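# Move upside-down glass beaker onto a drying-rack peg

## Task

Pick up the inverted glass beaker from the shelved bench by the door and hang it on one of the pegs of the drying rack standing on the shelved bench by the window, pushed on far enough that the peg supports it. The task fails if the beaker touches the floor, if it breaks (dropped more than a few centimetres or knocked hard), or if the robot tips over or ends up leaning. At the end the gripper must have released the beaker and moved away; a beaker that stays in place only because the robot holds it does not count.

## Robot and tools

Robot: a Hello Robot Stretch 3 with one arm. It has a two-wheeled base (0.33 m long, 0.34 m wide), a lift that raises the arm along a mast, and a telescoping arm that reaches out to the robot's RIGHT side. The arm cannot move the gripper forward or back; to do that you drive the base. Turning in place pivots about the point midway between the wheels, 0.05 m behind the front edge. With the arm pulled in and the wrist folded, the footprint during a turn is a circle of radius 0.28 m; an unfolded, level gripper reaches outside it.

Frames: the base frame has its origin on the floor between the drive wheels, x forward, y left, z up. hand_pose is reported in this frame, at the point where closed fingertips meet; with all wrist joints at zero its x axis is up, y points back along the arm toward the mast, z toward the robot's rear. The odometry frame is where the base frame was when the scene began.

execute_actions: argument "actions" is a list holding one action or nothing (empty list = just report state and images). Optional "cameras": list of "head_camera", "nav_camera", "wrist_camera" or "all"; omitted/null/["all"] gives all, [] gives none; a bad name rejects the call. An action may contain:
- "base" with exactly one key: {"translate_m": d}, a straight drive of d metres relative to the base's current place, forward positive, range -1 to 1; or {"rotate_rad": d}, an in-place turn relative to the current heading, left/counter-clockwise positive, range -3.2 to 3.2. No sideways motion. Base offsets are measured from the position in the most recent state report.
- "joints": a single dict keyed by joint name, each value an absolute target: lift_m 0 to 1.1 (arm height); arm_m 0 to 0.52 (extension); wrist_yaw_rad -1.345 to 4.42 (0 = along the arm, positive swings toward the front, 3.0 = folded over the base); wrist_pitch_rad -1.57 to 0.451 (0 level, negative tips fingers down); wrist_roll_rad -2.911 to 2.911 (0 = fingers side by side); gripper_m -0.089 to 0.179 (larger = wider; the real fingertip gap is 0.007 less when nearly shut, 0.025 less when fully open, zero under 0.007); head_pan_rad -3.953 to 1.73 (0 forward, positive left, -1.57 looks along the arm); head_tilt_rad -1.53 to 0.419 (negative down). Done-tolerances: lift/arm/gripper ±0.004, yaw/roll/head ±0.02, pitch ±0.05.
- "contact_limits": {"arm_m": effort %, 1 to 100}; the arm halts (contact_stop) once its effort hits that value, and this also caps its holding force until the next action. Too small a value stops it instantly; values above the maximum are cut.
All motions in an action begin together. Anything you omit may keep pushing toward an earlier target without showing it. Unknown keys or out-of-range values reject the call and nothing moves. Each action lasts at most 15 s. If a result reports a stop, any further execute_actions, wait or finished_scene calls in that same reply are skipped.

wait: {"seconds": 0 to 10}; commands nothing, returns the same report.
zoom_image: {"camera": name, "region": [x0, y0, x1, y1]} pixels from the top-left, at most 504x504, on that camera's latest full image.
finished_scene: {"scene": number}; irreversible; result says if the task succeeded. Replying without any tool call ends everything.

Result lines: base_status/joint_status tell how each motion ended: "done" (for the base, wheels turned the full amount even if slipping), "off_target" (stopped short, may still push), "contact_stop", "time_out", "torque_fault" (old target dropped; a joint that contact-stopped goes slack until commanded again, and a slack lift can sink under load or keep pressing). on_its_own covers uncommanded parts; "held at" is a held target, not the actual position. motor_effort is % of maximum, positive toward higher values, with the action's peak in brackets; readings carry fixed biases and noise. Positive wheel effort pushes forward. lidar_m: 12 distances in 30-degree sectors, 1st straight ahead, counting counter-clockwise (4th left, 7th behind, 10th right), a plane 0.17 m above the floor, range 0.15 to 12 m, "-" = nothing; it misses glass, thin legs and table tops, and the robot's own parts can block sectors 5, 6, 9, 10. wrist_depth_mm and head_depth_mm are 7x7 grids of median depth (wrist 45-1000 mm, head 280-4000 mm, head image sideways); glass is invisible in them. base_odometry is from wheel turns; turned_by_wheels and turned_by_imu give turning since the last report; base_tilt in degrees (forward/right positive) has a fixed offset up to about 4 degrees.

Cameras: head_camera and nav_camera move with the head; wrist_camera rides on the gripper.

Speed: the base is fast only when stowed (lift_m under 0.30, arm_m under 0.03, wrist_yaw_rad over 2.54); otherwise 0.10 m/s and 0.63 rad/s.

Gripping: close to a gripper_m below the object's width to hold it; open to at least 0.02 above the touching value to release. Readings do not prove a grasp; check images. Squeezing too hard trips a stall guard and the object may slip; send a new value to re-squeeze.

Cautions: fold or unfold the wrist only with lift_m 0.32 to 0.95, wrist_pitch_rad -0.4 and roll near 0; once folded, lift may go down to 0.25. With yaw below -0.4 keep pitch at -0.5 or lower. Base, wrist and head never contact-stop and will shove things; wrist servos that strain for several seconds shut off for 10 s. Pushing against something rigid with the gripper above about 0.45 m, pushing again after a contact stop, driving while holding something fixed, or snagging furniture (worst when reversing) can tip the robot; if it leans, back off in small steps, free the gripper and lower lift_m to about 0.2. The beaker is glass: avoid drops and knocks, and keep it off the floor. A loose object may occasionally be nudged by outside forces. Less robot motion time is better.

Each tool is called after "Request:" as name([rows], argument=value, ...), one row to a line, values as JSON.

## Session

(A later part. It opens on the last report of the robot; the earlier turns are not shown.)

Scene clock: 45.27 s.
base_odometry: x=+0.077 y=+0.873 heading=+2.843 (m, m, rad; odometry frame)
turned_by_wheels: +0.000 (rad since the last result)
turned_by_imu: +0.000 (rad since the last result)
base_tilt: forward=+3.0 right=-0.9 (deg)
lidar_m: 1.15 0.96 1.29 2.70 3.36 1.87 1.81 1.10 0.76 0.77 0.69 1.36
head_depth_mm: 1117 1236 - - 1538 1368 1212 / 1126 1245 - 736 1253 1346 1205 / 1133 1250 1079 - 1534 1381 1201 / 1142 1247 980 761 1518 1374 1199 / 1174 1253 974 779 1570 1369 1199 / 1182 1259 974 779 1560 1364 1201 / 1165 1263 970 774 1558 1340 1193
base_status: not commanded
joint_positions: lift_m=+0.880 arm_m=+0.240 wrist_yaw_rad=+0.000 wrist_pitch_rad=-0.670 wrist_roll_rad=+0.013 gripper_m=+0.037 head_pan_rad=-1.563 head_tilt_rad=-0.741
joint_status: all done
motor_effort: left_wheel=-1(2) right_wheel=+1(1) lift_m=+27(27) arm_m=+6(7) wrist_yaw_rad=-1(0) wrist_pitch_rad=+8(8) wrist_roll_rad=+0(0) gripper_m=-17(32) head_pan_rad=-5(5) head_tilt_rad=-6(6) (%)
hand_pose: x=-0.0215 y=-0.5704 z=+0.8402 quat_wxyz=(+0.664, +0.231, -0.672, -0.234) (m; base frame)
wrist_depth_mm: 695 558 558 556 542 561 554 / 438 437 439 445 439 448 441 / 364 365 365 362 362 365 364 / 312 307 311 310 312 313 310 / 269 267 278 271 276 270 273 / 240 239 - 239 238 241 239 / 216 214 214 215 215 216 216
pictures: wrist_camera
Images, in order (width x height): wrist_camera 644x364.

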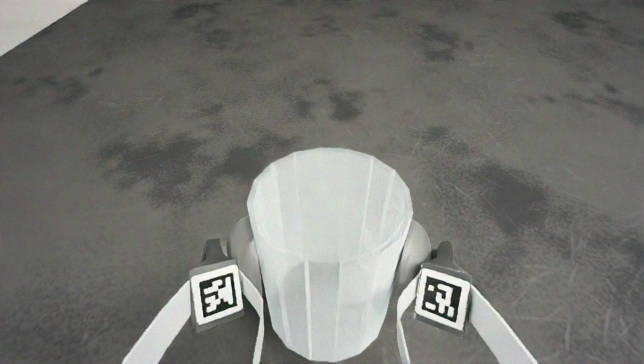

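Request:
execute_actions([
  {"base": {"rotate_rad": 1.725}, "joints": {"lift_m": 0.95, "arm_m": 0.0, "head_pan_rad": 0.0, "head_tilt_rad": -0.4}},
], cameras=["head_camera", "wrist_camera"])

Scene clock: 50.43 s.
base_odometry: x=+0.077 y=+0.873 heading=-1.716 (m, m, rad; odometry frame)
turned_by_wheels: +1.725 (rad since the last result)
turned_by_imu: +1.708 (rad since the last result)
base_tilt: forward=+3.1 right=-0.9 (deg)
lidar_m: 2.91 2.22 1.82 1.81 0.77 0.76 1.19 0.69 1.33 0.95 0.99 1.75
head_depth_mm: 2922 3072 3338 3190 2360 1824 1475 / 3001 3142 3404 3389 2352 1808 1463 / 2904 2863 3468 3352 2325 1799 1471 / 3022 2909 3556 3354 2337 1801 1458 / 3161 3334 3639 3341 2309 1791 1458 / 3250 3397 3606 3105 2307 1781 1453 / 3288 3496 3780 3248 2289 1767 1451
base_status: done
joint_positions: lift_m=+0.950 arm_m=+0.001 wrist_yaw_rad=+0.000 wrist_pitch_rad=-0.671 wrist_roll_rad=+0.013 gripper_m=+0.037 head_pan_rad=-0.007 head_tilt_rad=-0.409
joint_status: all done
motor_effort: left_wheel=-2(7) right_wheel=+1(4) lift_m=+28(29) arm_m=-7(8) wrist_yaw_rad=-1(0) wrist_pitch_rad=+8(8) wrist_roll_rad=+0(0) gripper_m=-17(17) head_pan_rad=+5(63) head_tilt_rad=+6(36) (%)
hand_pose: x=-0.0215 y=-0.3316 z=+0.9101 quat_wxyz=(+0.664, +0.232, -0.672, -0.235) (m; base frame)
wrist_depth_mm: 760 719 696 - - 951 893 / 857 810 771 - - - - / - 930 900 - - - - / - - - - - - - / - - - - - - - / - - - - - - - / - - - - - - -
pictures: head_camera (sideways: a quarter turn clockwise sets it upright), wrist_camera
Images, in order (width x height): head_camera 896x504, wrist_camera 644x364.

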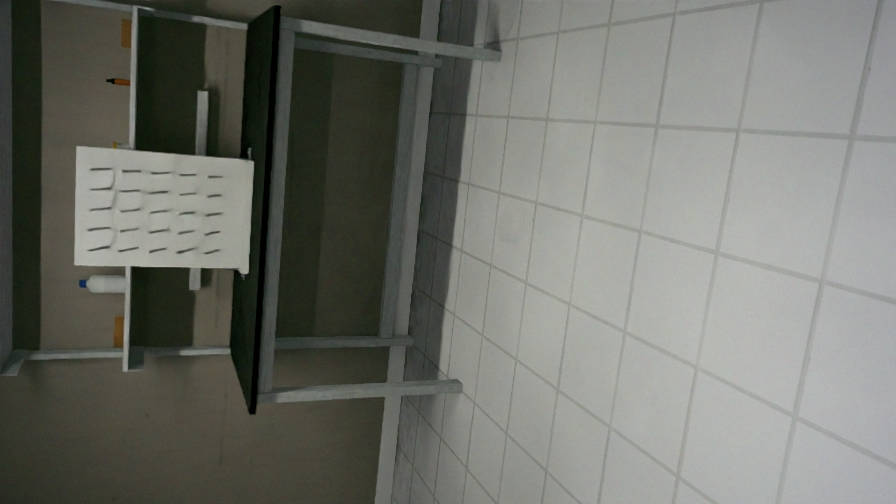

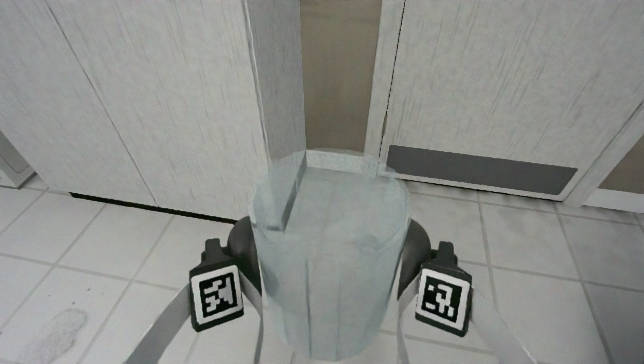

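Request:
execute_actions([
  {"base": {"translate_m": 1.0}, "joints": {"wrist_pitch_rad": -0.2, "head_tilt_rad": -0.3}},
], cameras=["head_camera", "wrist_camera"])

Scene clock: 61.67 s.
base_odometry: x=-0.067 y=-0.117 heading=-1.716 (m, m, rad; odometry frame)
turned_by_wheels: +0.000 (rad since the last result)
turned_by_imu: +0.007 (rad since the last result)
base_tilt: forward=+3.0 right=-0.9 (deg)
lidar_m: 2.35 1.95 1.64 1.63 1.82 1.62 1.64 1.82 1.08 1.07 1.23 1.75
head_depth_mm: 2104 2189 2288 2439 2521 2055 1625 / 2139 1948 2265 2491 2565 2040 1613 / 2177 1916 1996 2583 2618 2040 1602 / 2218 1972 2044 2620 2638 2032 1598 / 2277 2409 2495 2657 2681 2005 1592 / 2282 2423 2541 2706 2714 2002 1587 / 2355 2495 2592 2783 2456 2007 1576
base_status: done
joint_positions: lift_m=+0.950 arm_m=+0.001 wrist_yaw_rad=+0.000 wrist_pitch_rad=-0.236 wrist_roll_rad=+0.013 gripper_m=+0.037 head_pan_rad=-0.007 head_tilt_rad=-0.310
joint_status: all done
motor_effort: left_wheel=-3(4) right_wheel=+0(4) lift_m=+28(27) arm_m=-8(7) wrist_yaw_rad=+0(1) wrist_pitch_rad=+14(15) wrist_roll_rad=+0(0) gripper_m=-17(18) head_pan_rad=+5(4) head_tilt_rad=+7(22) (%)
hand_pose: x=-0.0214 y=-0.3893 z=+1.0049 quat_wxyz=(+0.698, +0.083, -0.706, -0.084) (m; base frame)
wrist_depth_mm: - - - 758 722 675 659 / - - - 786 760 704 688 / - - - 852 785 745 711 / - - - 890 813 783 753 / - - - 935 862 803 780 / - - - - 913 857 830 / - - - - - 927 887
pictures: head_camera (sideways: a quarter turn clockwise sets it upright), wrist_camera
Images, in order (width x height): head_camera 896x504, wrist_camera 644x364.

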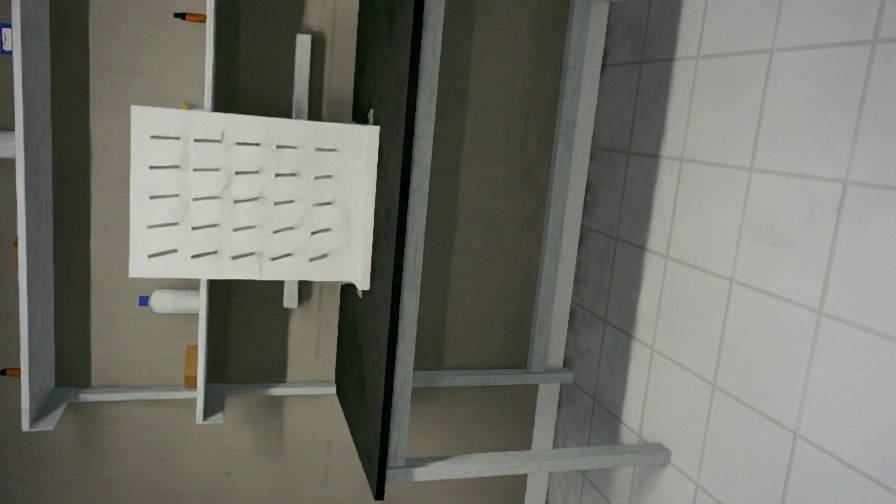

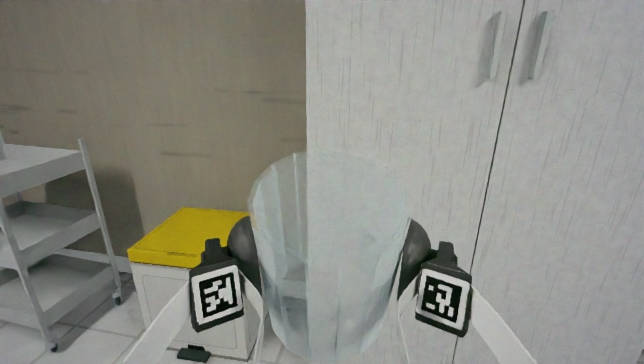

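Request:
execute_actions([
  {"base": {"translate_m": 1.0}, "joints": {"wrist_pitch_rad": 0.4, "head_tilt_rad": -0.3}},
], cameras=["head_camera", "wrist_camera"])

Scene clock: 72.90 s.
base_odometry: x=-0.212 y=-1.106 heading=-1.716 (m, m, rad; odometry frame)
turned_by_wheels: +0.000 (rad since the last result)
turned_by_imu: +0.007 (rad since the last result)
base_tilt: forward=+3.1 right=-0.9 (deg)
lidar_m: 1.37 1.05 2.07 1.51 1.62 2.57 2.62 1.52 1.28 1.17 0.96 1.38
head_depth_mm: 918 944 998 1059 843 1600 1565 / 927 963 1011 1062 839 1633 1599 / 939 978 1028 1084 833 1643 1612 / 953 992 1045 1101 827 1708 1595 / 1312 1204 1464 1129 826 1767 1590 / 1368 1434 1528 1278 849 1807 1586 / 1394 1431 1544 1266 863 1846 1582
base_status: done
joint_positions: lift_m=+0.950 arm_m=+0.001 wrist_yaw_rad=+0.000 wrist_pitch_rad=+0.363 wrist_roll_rad=+0.013 gripper_m=+0.037 head_pan_rad=-0.007 head_tilt_rad=-0.310
joint_status: all done
motor_effort: left_wheel=-2(2) right_wheel=+1(6) lift_m=+28(28) arm_m=-7(6) wrist_yaw_rad=-1(1) wrist_pitch_rad=+15(17) wrist_roll_rad=+0(0) gripper_m=-16(18) head_pan_rad=+5(4) head_tilt_rad=+7(6) (%)
hand_pose: x=-0.0213 y=-0.3940 z=+1.1568 quat_wxyz=(+0.691, -0.126, -0.700, +0.128) (m; base frame)
wrist_depth_mm: - - - - - - - / - - - - - - - / - - - - - - - / - - - - - - - / - - - - - - - / - - - - - - - / - - - - - - -
pictures: head_camera (sideways: a quarter turn clockwise sets it upright), wrist_camera
Images, in order (width x height): head_camera 896x504, wrist_camera 644x364.

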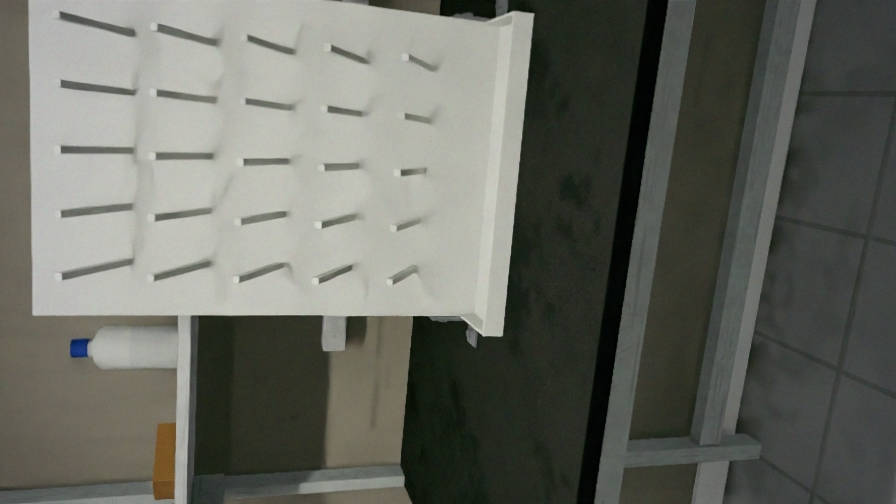

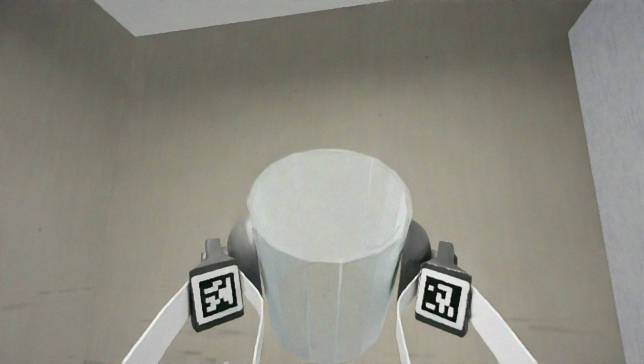

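Request:
execute_actions([
  {"base": {"translate_m": 0.355}, "joints": {"wrist_pitch_rad": 0.33}},
], cameras=[])

Request:
execute_actions([
  {"base": {"rotate_rad": 1.415}, "joints": {"head_pan_rad": -1.57, "head_tilt_rad": -0.35}},
], cameras=["head_camera", "wrist_camera"])

Scene clock: 79.17 s.
base_odometry: x=-0.263 y=-1.458 heading=-1.716 (m, m, rad; odometry frame)
turned_by_wheels: +0.000 (rad since the last result)
turned_by_imu: +0.003 (rad since the last result)
base_tilt: forward=+3.0 right=-0.9 (deg)
lidar_m: 1.03 1.15 0.78 1.73 1.58 2.49 2.91 1.71 1.22 1.23 0.79 1.03
head_depth_mm: 597 625 658 695 729 616 484 / 606 635 669 708 744 612 483 / 613 646 683 722 751 609 481 / 625 657 692 733 765 606 479 / 635 671 705 753 773 602 478 / 870 1091 1149 1194 812 601 476 / 1062 1115 1186 1220 809 597 474
base_status: done
joint_positions: lift_m=+0.950 arm_m=+0.001 wrist_yaw_rad=+0.000 wrist_pitch_rad=+0.301 wrist_roll_rad=+0.013 gripper_m=+0.037 head_pan_rad=-0.007 head_tilt_rad=-0.310
joint_status: all done
motor_effort: left_wheel=-2(3) right_wheel=+2(5) lift_m=+27(27) arm_m=-6(6) wrist_yaw_rad=-1(1) wrist_pitch_rad=+11(14) wrist_roll_rad=-1(0) gripper_m=-17(17) head_pan_rad=+5(4) head_tilt_rad=+6(6) (%)
hand_pose: x=-0.0213 y=-0.3977 z=+1.1413 quat_wxyz=(+0.695, -0.105, -0.703, +0.107) (m; base frame)
wrist_depth_mm: - - - - - - - / - - - - - - - / - - - - - - - / - - - - - - - / - - - - - - - / - - - - - - - / - - - - - - -
pictures: none
No camera images: the call's "cameras" was empty. Leave "cameras" out to get every camera's image.

Scene clock: 82.37 s.
base_odometry: x=-0.263 y=-1.458 heading=-0.301 (m, m, rad; odometry frame)
turned_by_wheels: +1.415 (rad since the last result)
turned_by_imu: +1.400 (rad since the last result)
base_tilt: forward=+3.1 right=-0.9 (deg)
lidar_m: 2.00 1.58 2.04 2.89 1.81 1.41 1.23 0.80 1.06 1.03 1.08 0.78
head_depth_mm: 608 643 684 729 757 586 495 / 611 647 687 730 735 - - / 617 651 691 735 766 - - / 619 651 693 739 728 610 - / 618 653 693 743 759 575 460 / 619 653 694 745 755 572 458 / 635 1033 1091 1062 752 569 457
base_status: done
joint_positions: lift_m=+0.950 arm_m=+0.001 wrist_yaw_rad=+0.000 wrist_pitch_rad=+0.301 wrist_roll_rad=+0.013 gripper_m=+0.037 head_pan_rad=-1.563 head_tilt_rad=-0.346
joint_status: all done
motor_effort: left_wheel=-1(5) right_wheel=+1(4) lift_m=+28(27) arm_m=-7(7) wrist_yaw_rad=-1(1) wrist_pitch_rad=+12(12) wrist_roll_rad=+0(0) gripper_m=-17(17) head_pan_rad=-5(63) head_tilt_rad=-3(9) (%)
hand_pose: x=-0.0213 y=-0.3977 z=+1.1412 quat_wxyz=(+0.695, -0.105, -0.703, +0.107) (m; base frame)
wrist_depth_mm: - - 557 559 545 941 908 / - - 543 545 535 899 918 / 754 700 526 533 527 644 656 / 921 905 508 511 510 851 866 / 920 893 503 502 491 861 822 / 885 880 - 486 477 823 813 / 782 790 477 471 468 832 809
pictures: head_camera (sideways: a quarter turn clockwise sets it upright), wrist_camera
Images, in order (width x height): head_camera 896x504, wrist_camera 644x364.

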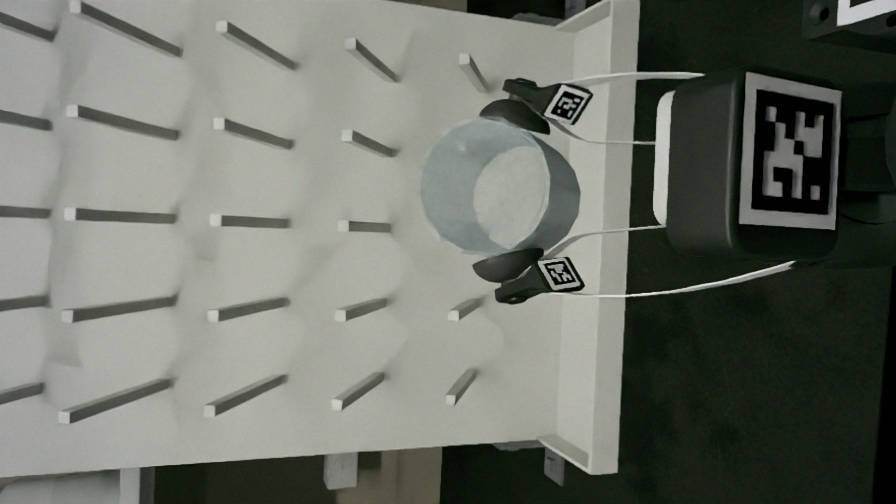

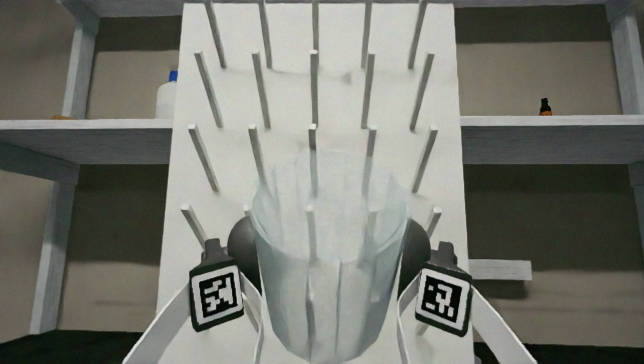

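Request:
execute_actions([
  {"base": {"translate_m": 0.019}, "joints": {"arm_m": 0.15, "lift_m": 0.945}},
], cameras=["head_camera", "wrist_camera"])

Scene clock: 86.33 s.
base_odometry: x=-0.245 y=-1.463 heading=-0.301 (m, m, rad; odometry frame)
turned_by_wheels: +0.000 (rad since the last result)
turned_by_imu: +0.000 (rad since the last result)
base_tilt: forward=+3.0 right=-0.9 (deg)
lidar_m: 1.97 1.57 2.01 2.88 1.83 1.43 1.24 0.81 1.06 1.03 1.08 0.76
head_depth_mm: 613 645 680 725 - - - / 611 649 687 727 - - 434 / 613 653 691 730 - - 438 / 618 654 694 740 762 576 461 / 620 657 696 743 760 573 459 / 619 656 696 745 754 573 459 / 827 1048 1113 1136 757 571 457
base_status: done
joint_positions: lift_m=+0.945 arm_m=+0.150 wrist_yaw_rad=+0.000 wrist_pitch_rad=+0.300 wrist_roll_rad=+0.013 gripper_m=+0.037 head_pan_rad=-1.563 head_tilt_rad=-0.346
joint_status: all done
motor_effort: left_wheel=-2(3) right_wheel=+1(6) lift_m=+14(23) arm_m=+6(8) wrist_yaw_rad=+0(1) wrist_pitch_rad=+12(12) wrist_roll_rad=+0(0) gripper_m=-19(18) head_pan_rad=-4(4) head_tilt_rad=-3(2) (%)
hand_pose: x=-0.0213 y=-0.5465 z=+1.1368 quat_wxyz=(+0.695, -0.104, -0.703, +0.106) (m; base frame)
wrist_depth_mm: 835 405 391 397 392 392 765 / 795 394 382 385 382 382 473 / 650 380 373 372 369 367 605 / 778 371 363 363 365 363 713 / 768 361 355 352 355 350 702 / 745 351 - 346 345 344 673 / 730 340 336 338 334 334 663
pictures: head_camera (sideways: a quarter turn clockwise sets it upright), wrist_camera
Images, in order (width x height): head_camera 896x504, wrist_camera 644x364.

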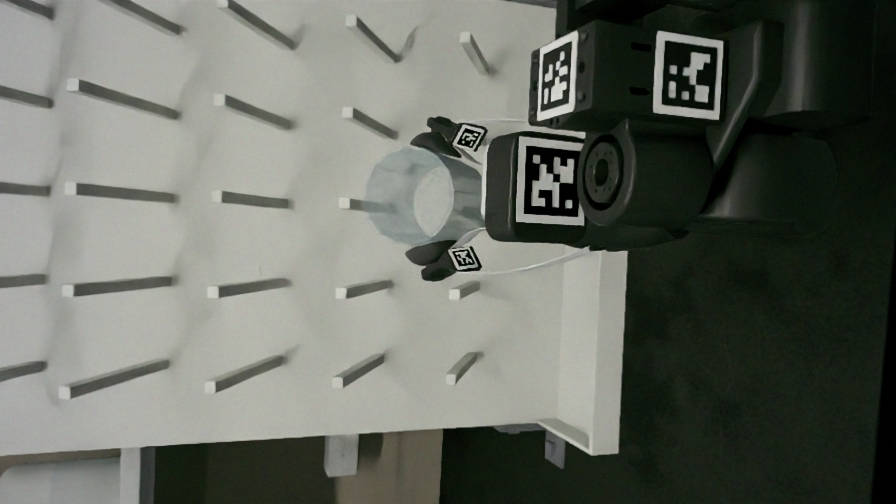

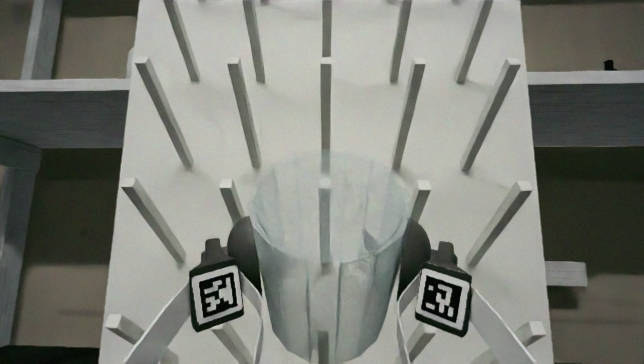

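Request:
execute_actions([
  {"joints": {"arm_m": 0.195, "lift_m": 0.923}, "contact_limits": {"arm_m": 20}},
], cameras=["head_camera", "wrist_camera"])

Scene clock: 88.67 s.
base_odometry: x=-0.245 y=-1.463 heading=-0.301 (m, m, rad; odometry frame)
turned_by_wheels: +0.000 (rad since the last result)
turned_by_imu: +0.000 (rad since the last result)
base_tilt: forward=+3.0 right=-0.9 (deg)
lidar_m: 1.97 1.57 2.02 2.88 1.84 1.43 1.24 0.81 1.06 1.03 1.08 0.77
head_depth_mm: 612 646 680 725 760 - 454 / 609 649 686 730 - - 446 / 612 650 691 731 - - 463 / 619 654 693 736 762 576 461 / 620 655 697 743 759 575 460 / 619 656 695 745 754 572 458 / 827 1049 1110 1133 757 569 456
base_status: not commanded
joint_positions: lift_m=+0.923 arm_m=+0.195 wrist_yaw_rad=+0.000 wrist_pitch_rad=+0.299 wrist_roll_rad=+0.013 gripper_m=+0.037 head_pan_rad=-1.563 head_tilt_rad=-0.346
joint_status: all done
motor_effort: left_wheel=-1(2) right_wheel=+1(1) lift_m=+14(13) arm_m=+6(7) wrist_yaw_rad=+0(0) wrist_pitch_rad=+12(12) wrist_roll_rad=+0(0) gripper_m=-17(17) head_pan_rad=-4(4) head_tilt_rad=-3(3) (%)
contact_limits: arm_m 20 (drawing in: default 34, maximum 55; extending or still: default 46, maximum 75)
hand_pose: x=-0.0213 y=-0.5915 z=+1.1146 quat_wxyz=(+0.695, -0.104, -0.704, +0.106) (m; base frame)
wrist_depth_mm: 804 347 349 348 341 341 739 / 481 340 338 338 335 333 464 / 704 327 330 324 329 324 688 / 764 317 320 321 319 315 685 / 718 314 315 312 309 311 660 / 707 309 - 304 301 303 641 / 636 297 303 297 294 293 629
pictures: head_camera (sideways: a quarter turn clockwise sets it upright), wrist_camera
Images, in order (width x height): head_camera 896x504, wrist_camera 644x364.

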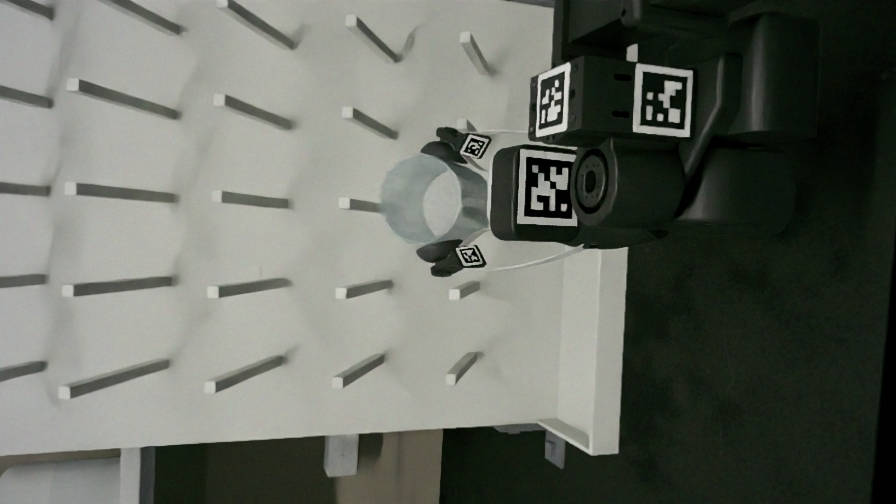

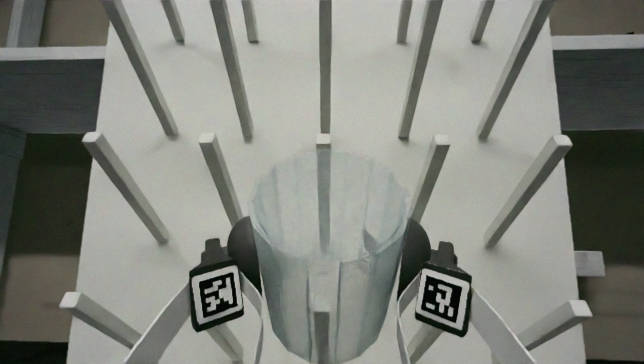

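Request:
execute_actions([
  {"base": {"translate_m": 0.005}, "joints": {"arm_m": 0.215, "lift_m": 0.898}, "contact_limits": {"arm_m": 20}},
], cameras=["head_camera", "wrist_camera"])

Scene clock: 90.57 s.
base_odometry: x=-0.240 y=-1.465 heading=-0.301 (m, m, rad; odometry frame)
turned_by_wheels: +0.000 (rad since the last result)
turned_by_imu: +0.000 (rad since the last result)
base_tilt: forward=+3.1 right=-0.8 (deg)
lidar_m: 1.97 1.56 2.01 2.88 1.84 1.43 1.25 0.82 1.06 1.03 1.08 0.76
head_depth_mm: 613 645 685 729 766 - 454 / 609 649 688 732 767 - 445 / 616 650 692 729 - - 450 / 612 651 694 734 763 576 461 / 620 655 696 742 759 574 460 / 619 654 698 746 754 571 459 / 827 1057 1109 1138 757 570 457
base_status: done
joint_positions: lift_m=+0.898 arm_m=+0.215 wrist_yaw_rad=+0.000 wrist_pitch_rad=+0.299 wrist_roll_rad=+0.013 gripper_m=+0.037 head_pan_rad=-1.563 head_tilt_rad=-0.346
joint_status: all done
motor_effort: left_wheel=-2(4) right_wheel=+1(6) lift_m=+15(15) arm_m=+6(7) wrist_yaw_rad=+0(1) wrist_pitch_rad=+12(12) wrist_roll_rad=+0(0) gripper_m=-17(18) head_pan_rad=-4(4) head_tilt_rad=-3(3) (%)
contact_limits: arm_m 20 (drawing in: default 34, maximum 55; extending or still: default 46, maximum 75)
hand_pose: x=-0.0213 y=-0.6115 z=+1.0896 quat_wxyz=(+0.695, -0.104, -0.704, +0.106) (m; base frame)
wrist_depth_mm: 446 327 327 326 323 319 394 / 525 319 318 316 312 313 480 / 728 310 308 306 305 305 662 / 716 302 300 303 298 294 646 / 702 294 295 294 292 292 585 / 690 288 - 287 285 285 283 / 505 280 279 278 275 274 276
pictures: head_camera (sideways: a quarter turn clockwise sets it upright), wrist_camera
Images, in order (width x height): head_camera 896x504, wrist_camera 644x364.

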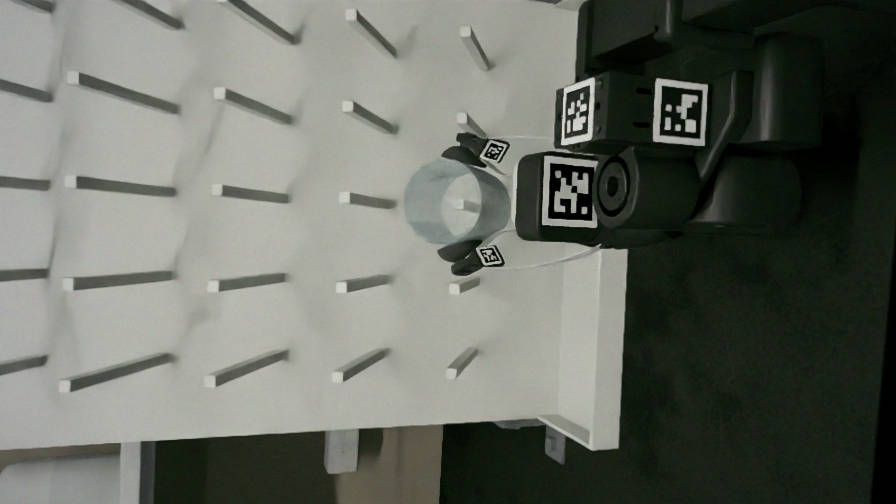

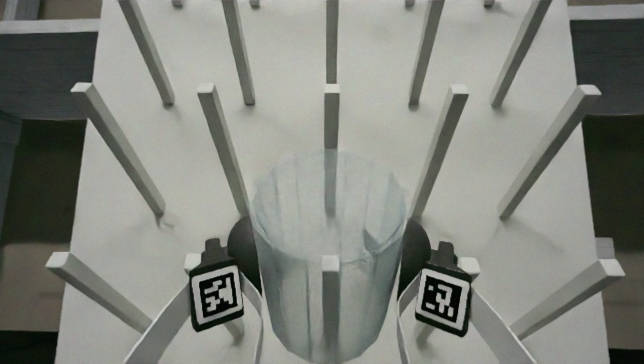

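Request:
execute_actions([
  {"joints": {"arm_m": 0.242, "lift_m": 0.871}, "contact_limits": {"arm_m": 20}},
], cameras=["head_camera", "wrist_camera"])

Scene clock: 92.27 s.
base_odometry: x=-0.240 y=-1.465 heading=-0.301 (m, m, rad; odometry frame)
turned_by_wheels: +0.000 (rad since the last result)
turned_by_imu: +0.000 (rad since the last result)
base_tilt: forward=+3.0 right=-0.9 (deg)
lidar_m: 1.97 1.56 2.01 2.89 1.84 1.44 1.25 0.81 1.06 1.03 1.08 0.76
head_depth_mm: 613 645 684 729 765 - 454 / 611 648 688 732 770 - 446 / 615 652 690 731 - - 450 / 614 650 692 732 763 576 461 / 621 657 696 743 759 574 459 / 619 654 699 746 752 572 458 / 826 1057 1113 1132 756 571 457
base_status: not commanded
joint_positions: lift_m=+0.871 arm_m=+0.242 wrist_yaw_rad=+0.000 wrist_pitch_rad=+0.299 wrist_roll_rad=+0.013 gripper_m=+0.037 head_pan_rad=-1.563 head_tilt_rad=-0.346
joint_status: all done
motor_effort: left_wheel=-2(3) right_wheel=+0(1) lift_m=+14(14) arm_m=+7(10) wrist_yaw_rad=-1(0) wrist_pitch_rad=+12(12) wrist_roll_rad=+0(0) gripper_m=-17(18) head_pan_rad=-5(4) head_tilt_rad=-3(2) (%)
contact_limits: arm_m 20 (drawing in: default 34, maximum 55; extending or still: default 46, maximum 75)
hand_pose: x=-0.0213 y=-0.6385 z=+1.0626 quat_wxyz=(+0.695, -0.104, -0.704, +0.106) (m; base frame)
wrist_depth_mm: 408 298 296 295 296 288 294 / 554 291 289 286 285 286 284 / 707 280 281 278 276 277 279 / 282 275 277 274 271 270 270 / 201 268 269 265 264 262 264 / 264 263 - 258 258 259 255 / 257 256 256 255 253 252 252
pictures: head_camera (sideways: a quarter turn clockwise sets it upright), wrist_camera
Images, in order (width x height): head_camera 896x504, wrist_camera 644x364.

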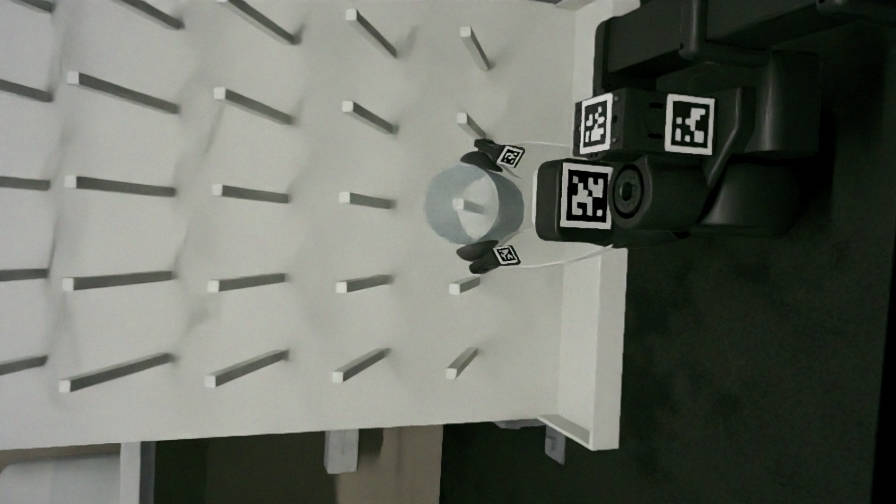

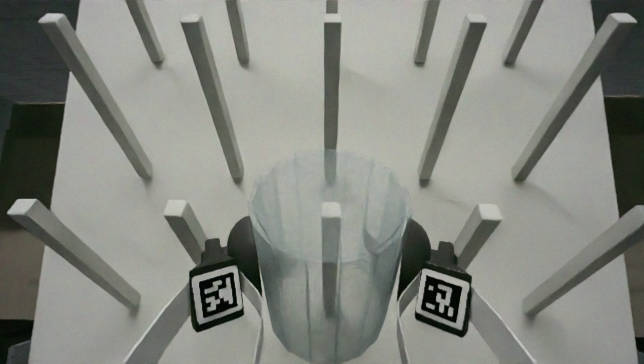

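Request:
zoom_image(camera="head_camera", region=[400, 100, 560, 310])

Region (400, 100, 560, 310) of head_camera's 896x504 image, scaled by 2.400, with more detail than that image has; it fills the left 384 columns of this view, and the rest is white.

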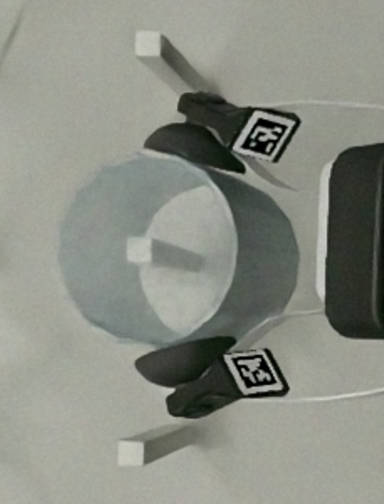

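Request:
execute_actions([
  {"joints": {"arm_m": 0.247, "lift_m": 0.861}, "contact_limits": {"arm_m": 20}},
], cameras=["head_camera", "wrist_camera"])

Scene clock: 94.07 s.
base_odometry: x=-0.240 y=-1.465 heading=-0.301 (m, m, rad; odometry frame)
turned_by_wheels: +0.000 (rad since the last result)
turned_by_imu: +0.000 (rad since the last result)
base_tilt: forward=+3.1 right=-1.0 (deg)
lidar_m: 1.98 1.56 2.01 2.88 1.84 1.44 1.24 0.82 1.06 1.03 1.08 0.76
head_depth_mm: 613 646 684 730 763 - 453 / 610 647 687 734 771 - 446 / 615 649 690 732 771 - 450 / 616 650 693 734 762 576 461 / 621 657 696 743 759 574 460 / 619 655 699 749 753 572 459 / 826 1052 1108 1135 759 569 457
base_status: not commanded
joint_positions: lift_m=+0.861 arm_m=+0.247 wrist_yaw_rad=+0.000 wrist_pitch_rad=+0.299 wrist_roll_rad=+0.013 gripper_m=+0.037 head_pan_rad=-1.563 head_tilt_rad=-0.346
joint_status: all done
motor_effort: left_wheel=-2(3) right_wheel=+1(1) lift_m=+14(14) arm_m=+6(8) wrist_yaw_rad=-1(0) wrist_pitch_rad=+12(12) wrist_roll_rad=+0(0) gripper_m=-18(18) head_pan_rad=-4(5) head_tilt_rad=-3(3) (%)
contact_limits: arm_m 20 (drawing in: default 34, maximum 55; extending or still: default 46, maximum 75)
hand_pose: x=-0.0213 y=-0.6435 z=+1.0526 quat_wxyz=(+0.695, -0.104, -0.704, +0.106) (m; base frame)
wrist_depth_mm: 363 291 290 290 286 284 287 / 578 285 283 281 281 279 280 / 715 274 275 276 272 272 271 / 275 271 268 267 266 267 264 / 266 264 262 259 261 257 255 / 258 255 - 256 255 252 253 / 253 250 250 249 249 246 245
pictures: head_camera (sideways: a quarter turn clockwise sets it upright), wrist_camera
Images, in order (width x height): head_camera 896x504, wrist_camera 644x364.

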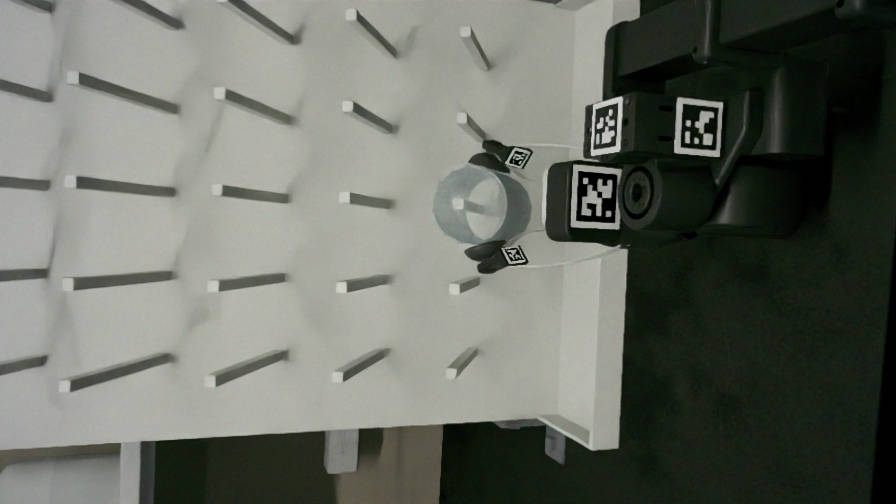

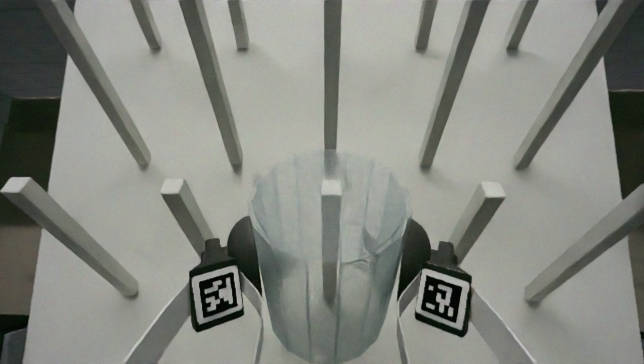

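Release.

Request:
execute_actions([
  {"joints": {"gripper_m": 0.10}},
], cameras=["head_camera", "wrist_camera"])

Scene clock: 95.40 s.
base_odometry: x=-0.240 y=-1.465 heading=-0.301 (m, m, rad; odometry frame)
turned_by_wheels: +0.000 (rad since the last result)
turned_by_imu: +0.000 (rad since the last result)
base_tilt: forward=+3.1 right=-0.9 (deg)
lidar_m: 1.97 1.56 2.01 2.88 1.84 1.43 1.24 0.81 1.06 1.03 1.08 0.76
head_depth_mm: 613 645 685 730 764 - 453 / 610 649 688 732 770 - 446 / 616 650 690 737 771 - 450 / 614 651 695 733 766 576 461 / 621 657 696 743 759 573 460 / 617 654 699 744 753 572 458 / 826 1061 1110 1140 755 571 457
base_status: not commanded
joint_positions: lift_m=+0.861 arm_m=+0.247 wrist_yaw_rad=+0.000 wrist_pitch_rad=+0.304 wrist_roll_rad=+0.013 gripper_m=+0.100 head_pan_rad=-1.563 head_tilt_rad=-0.346
joint_status: all done
motor_effort: left_wheel=-2(2) right_wheel=+1(1) lift_m=+14(15) arm_m=+7(7) wrist_yaw_rad=+0(0) wrist_pitch_rad=+10(12) wrist_roll_rad=+0(0) gripper_m=+0(87) head_pan_rad=-5(5) head_tilt_rad=-3(3) (%)
hand_pose: x=-0.0213 y=-0.6433 z=+1.0539 quat_wxyz=(+0.695, -0.106, -0.703, +0.108) (m; base frame)
wrist_depth_mm: 358 293 292 293 288 284 286 / 580 287 283 283 281 281 280 / 706 280 276 275 274 272 274 / 274 271 273 269 264 267 264 / 265 263 263 261 260 259 256 / 260 257 255 254 254 254 252 / 253 250 250 250 247 244 247
pictures: head_camera (sideways: a quarter turn clockwise sets it upright), wrist_camera
Images, in order (width x height): head_camera 896x504, wrist_camera 644x364.

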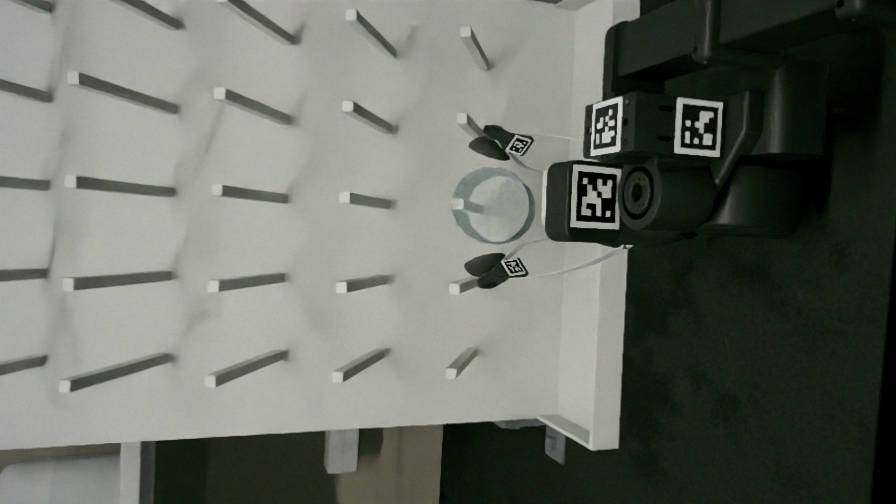

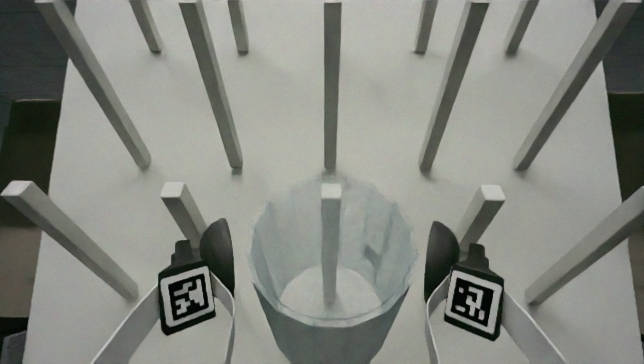

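Beaker is hanging. Retract.

Request:
execute_actions([
  {"joints": {"arm_m": 0.0}},
], cameras=["head_camera", "wrist_camera"])

Scene clock: 98.60 s.
base_odometry: x=-0.240 y=-1.465 heading=-0.301 (m, m, rad; odometry frame)
turned_by_wheels: +0.000 (rad since the last result)
turned_by_imu: +0.000 (rad since the last result)
base_tilt: forward=+3.1 right=-0.8 (deg)
lidar_m: 1.97 1.56 2.01 2.88 1.84 1.44 1.25 0.82 1.06 1.03 1.08 0.76
head_depth_mm: 612 646 685 730 760 585 467 / 610 648 688 732 764 562 465 / 616 651 692 736 766 579 484 / 614 650 693 739 766 577 474 / 621 657 696 742 761 554 460 / 619 655 699 746 753 573 458 / 827 1054 1109 1135 759 570 457
base_status: not commanded
joint_positions: lift_m=+0.861 arm_m=+0.001 wrist_yaw_rad=+0.000 wrist_pitch_rad=+0.306 wrist_roll_rad=+0.013 gripper_m=+0.100 head_pan_rad=-1.563 head_tilt_rad=-0.346
joint_status: all done
motor_effort: left_wheel=-1(2) right_wheel=+1(1) lift_m=+15(15) arm_m=-7(9) wrist_yaw_rad=+0(1) wrist_pitch_rad=+10(10) wrist_roll_rad=+0(0) gripper_m=-1(0) head_pan_rad=-5(5) head_tilt_rad=-3(3) (%)
hand_pose: x=-0.0213 y=-0.3975 z=+1.0543 quat_wxyz=(+0.695, -0.107, -0.703, +0.108) (m; base frame)
wrist_depth_mm: - - 566 553 545 930 954 / - 696 542 543 534 662 651 / 827 896 532 526 519 825 840 / 916 923 517 515 507 862 843 / 904 910 509 499 498 833 841 / 885 885 498 489 486 824 840 / 507 460 477 468 471 465 545
pictures: head_camera (sideways: a quarter turn clockwise sets it upright), wrist_camera
Images, in order (width x height): head_camera 896x504, wrist_camera 644x364.

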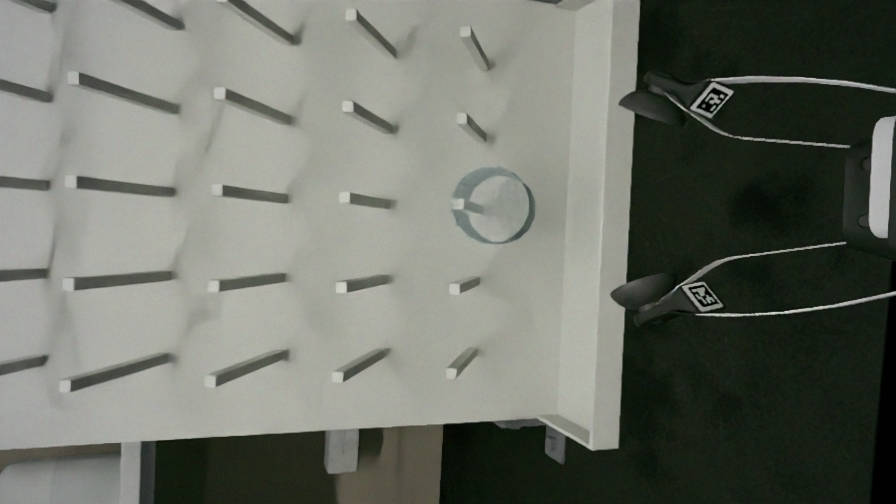

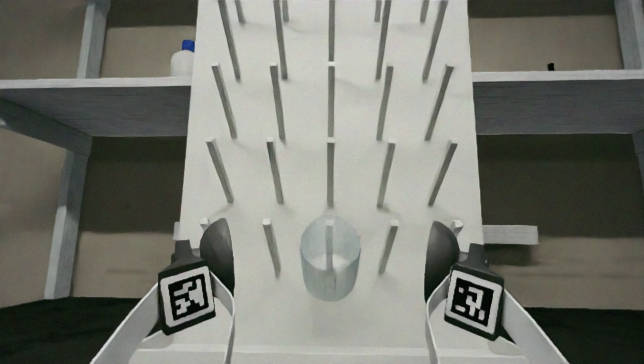

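Request:
finished_scene(scene=1)

The scene is finished: the task was done.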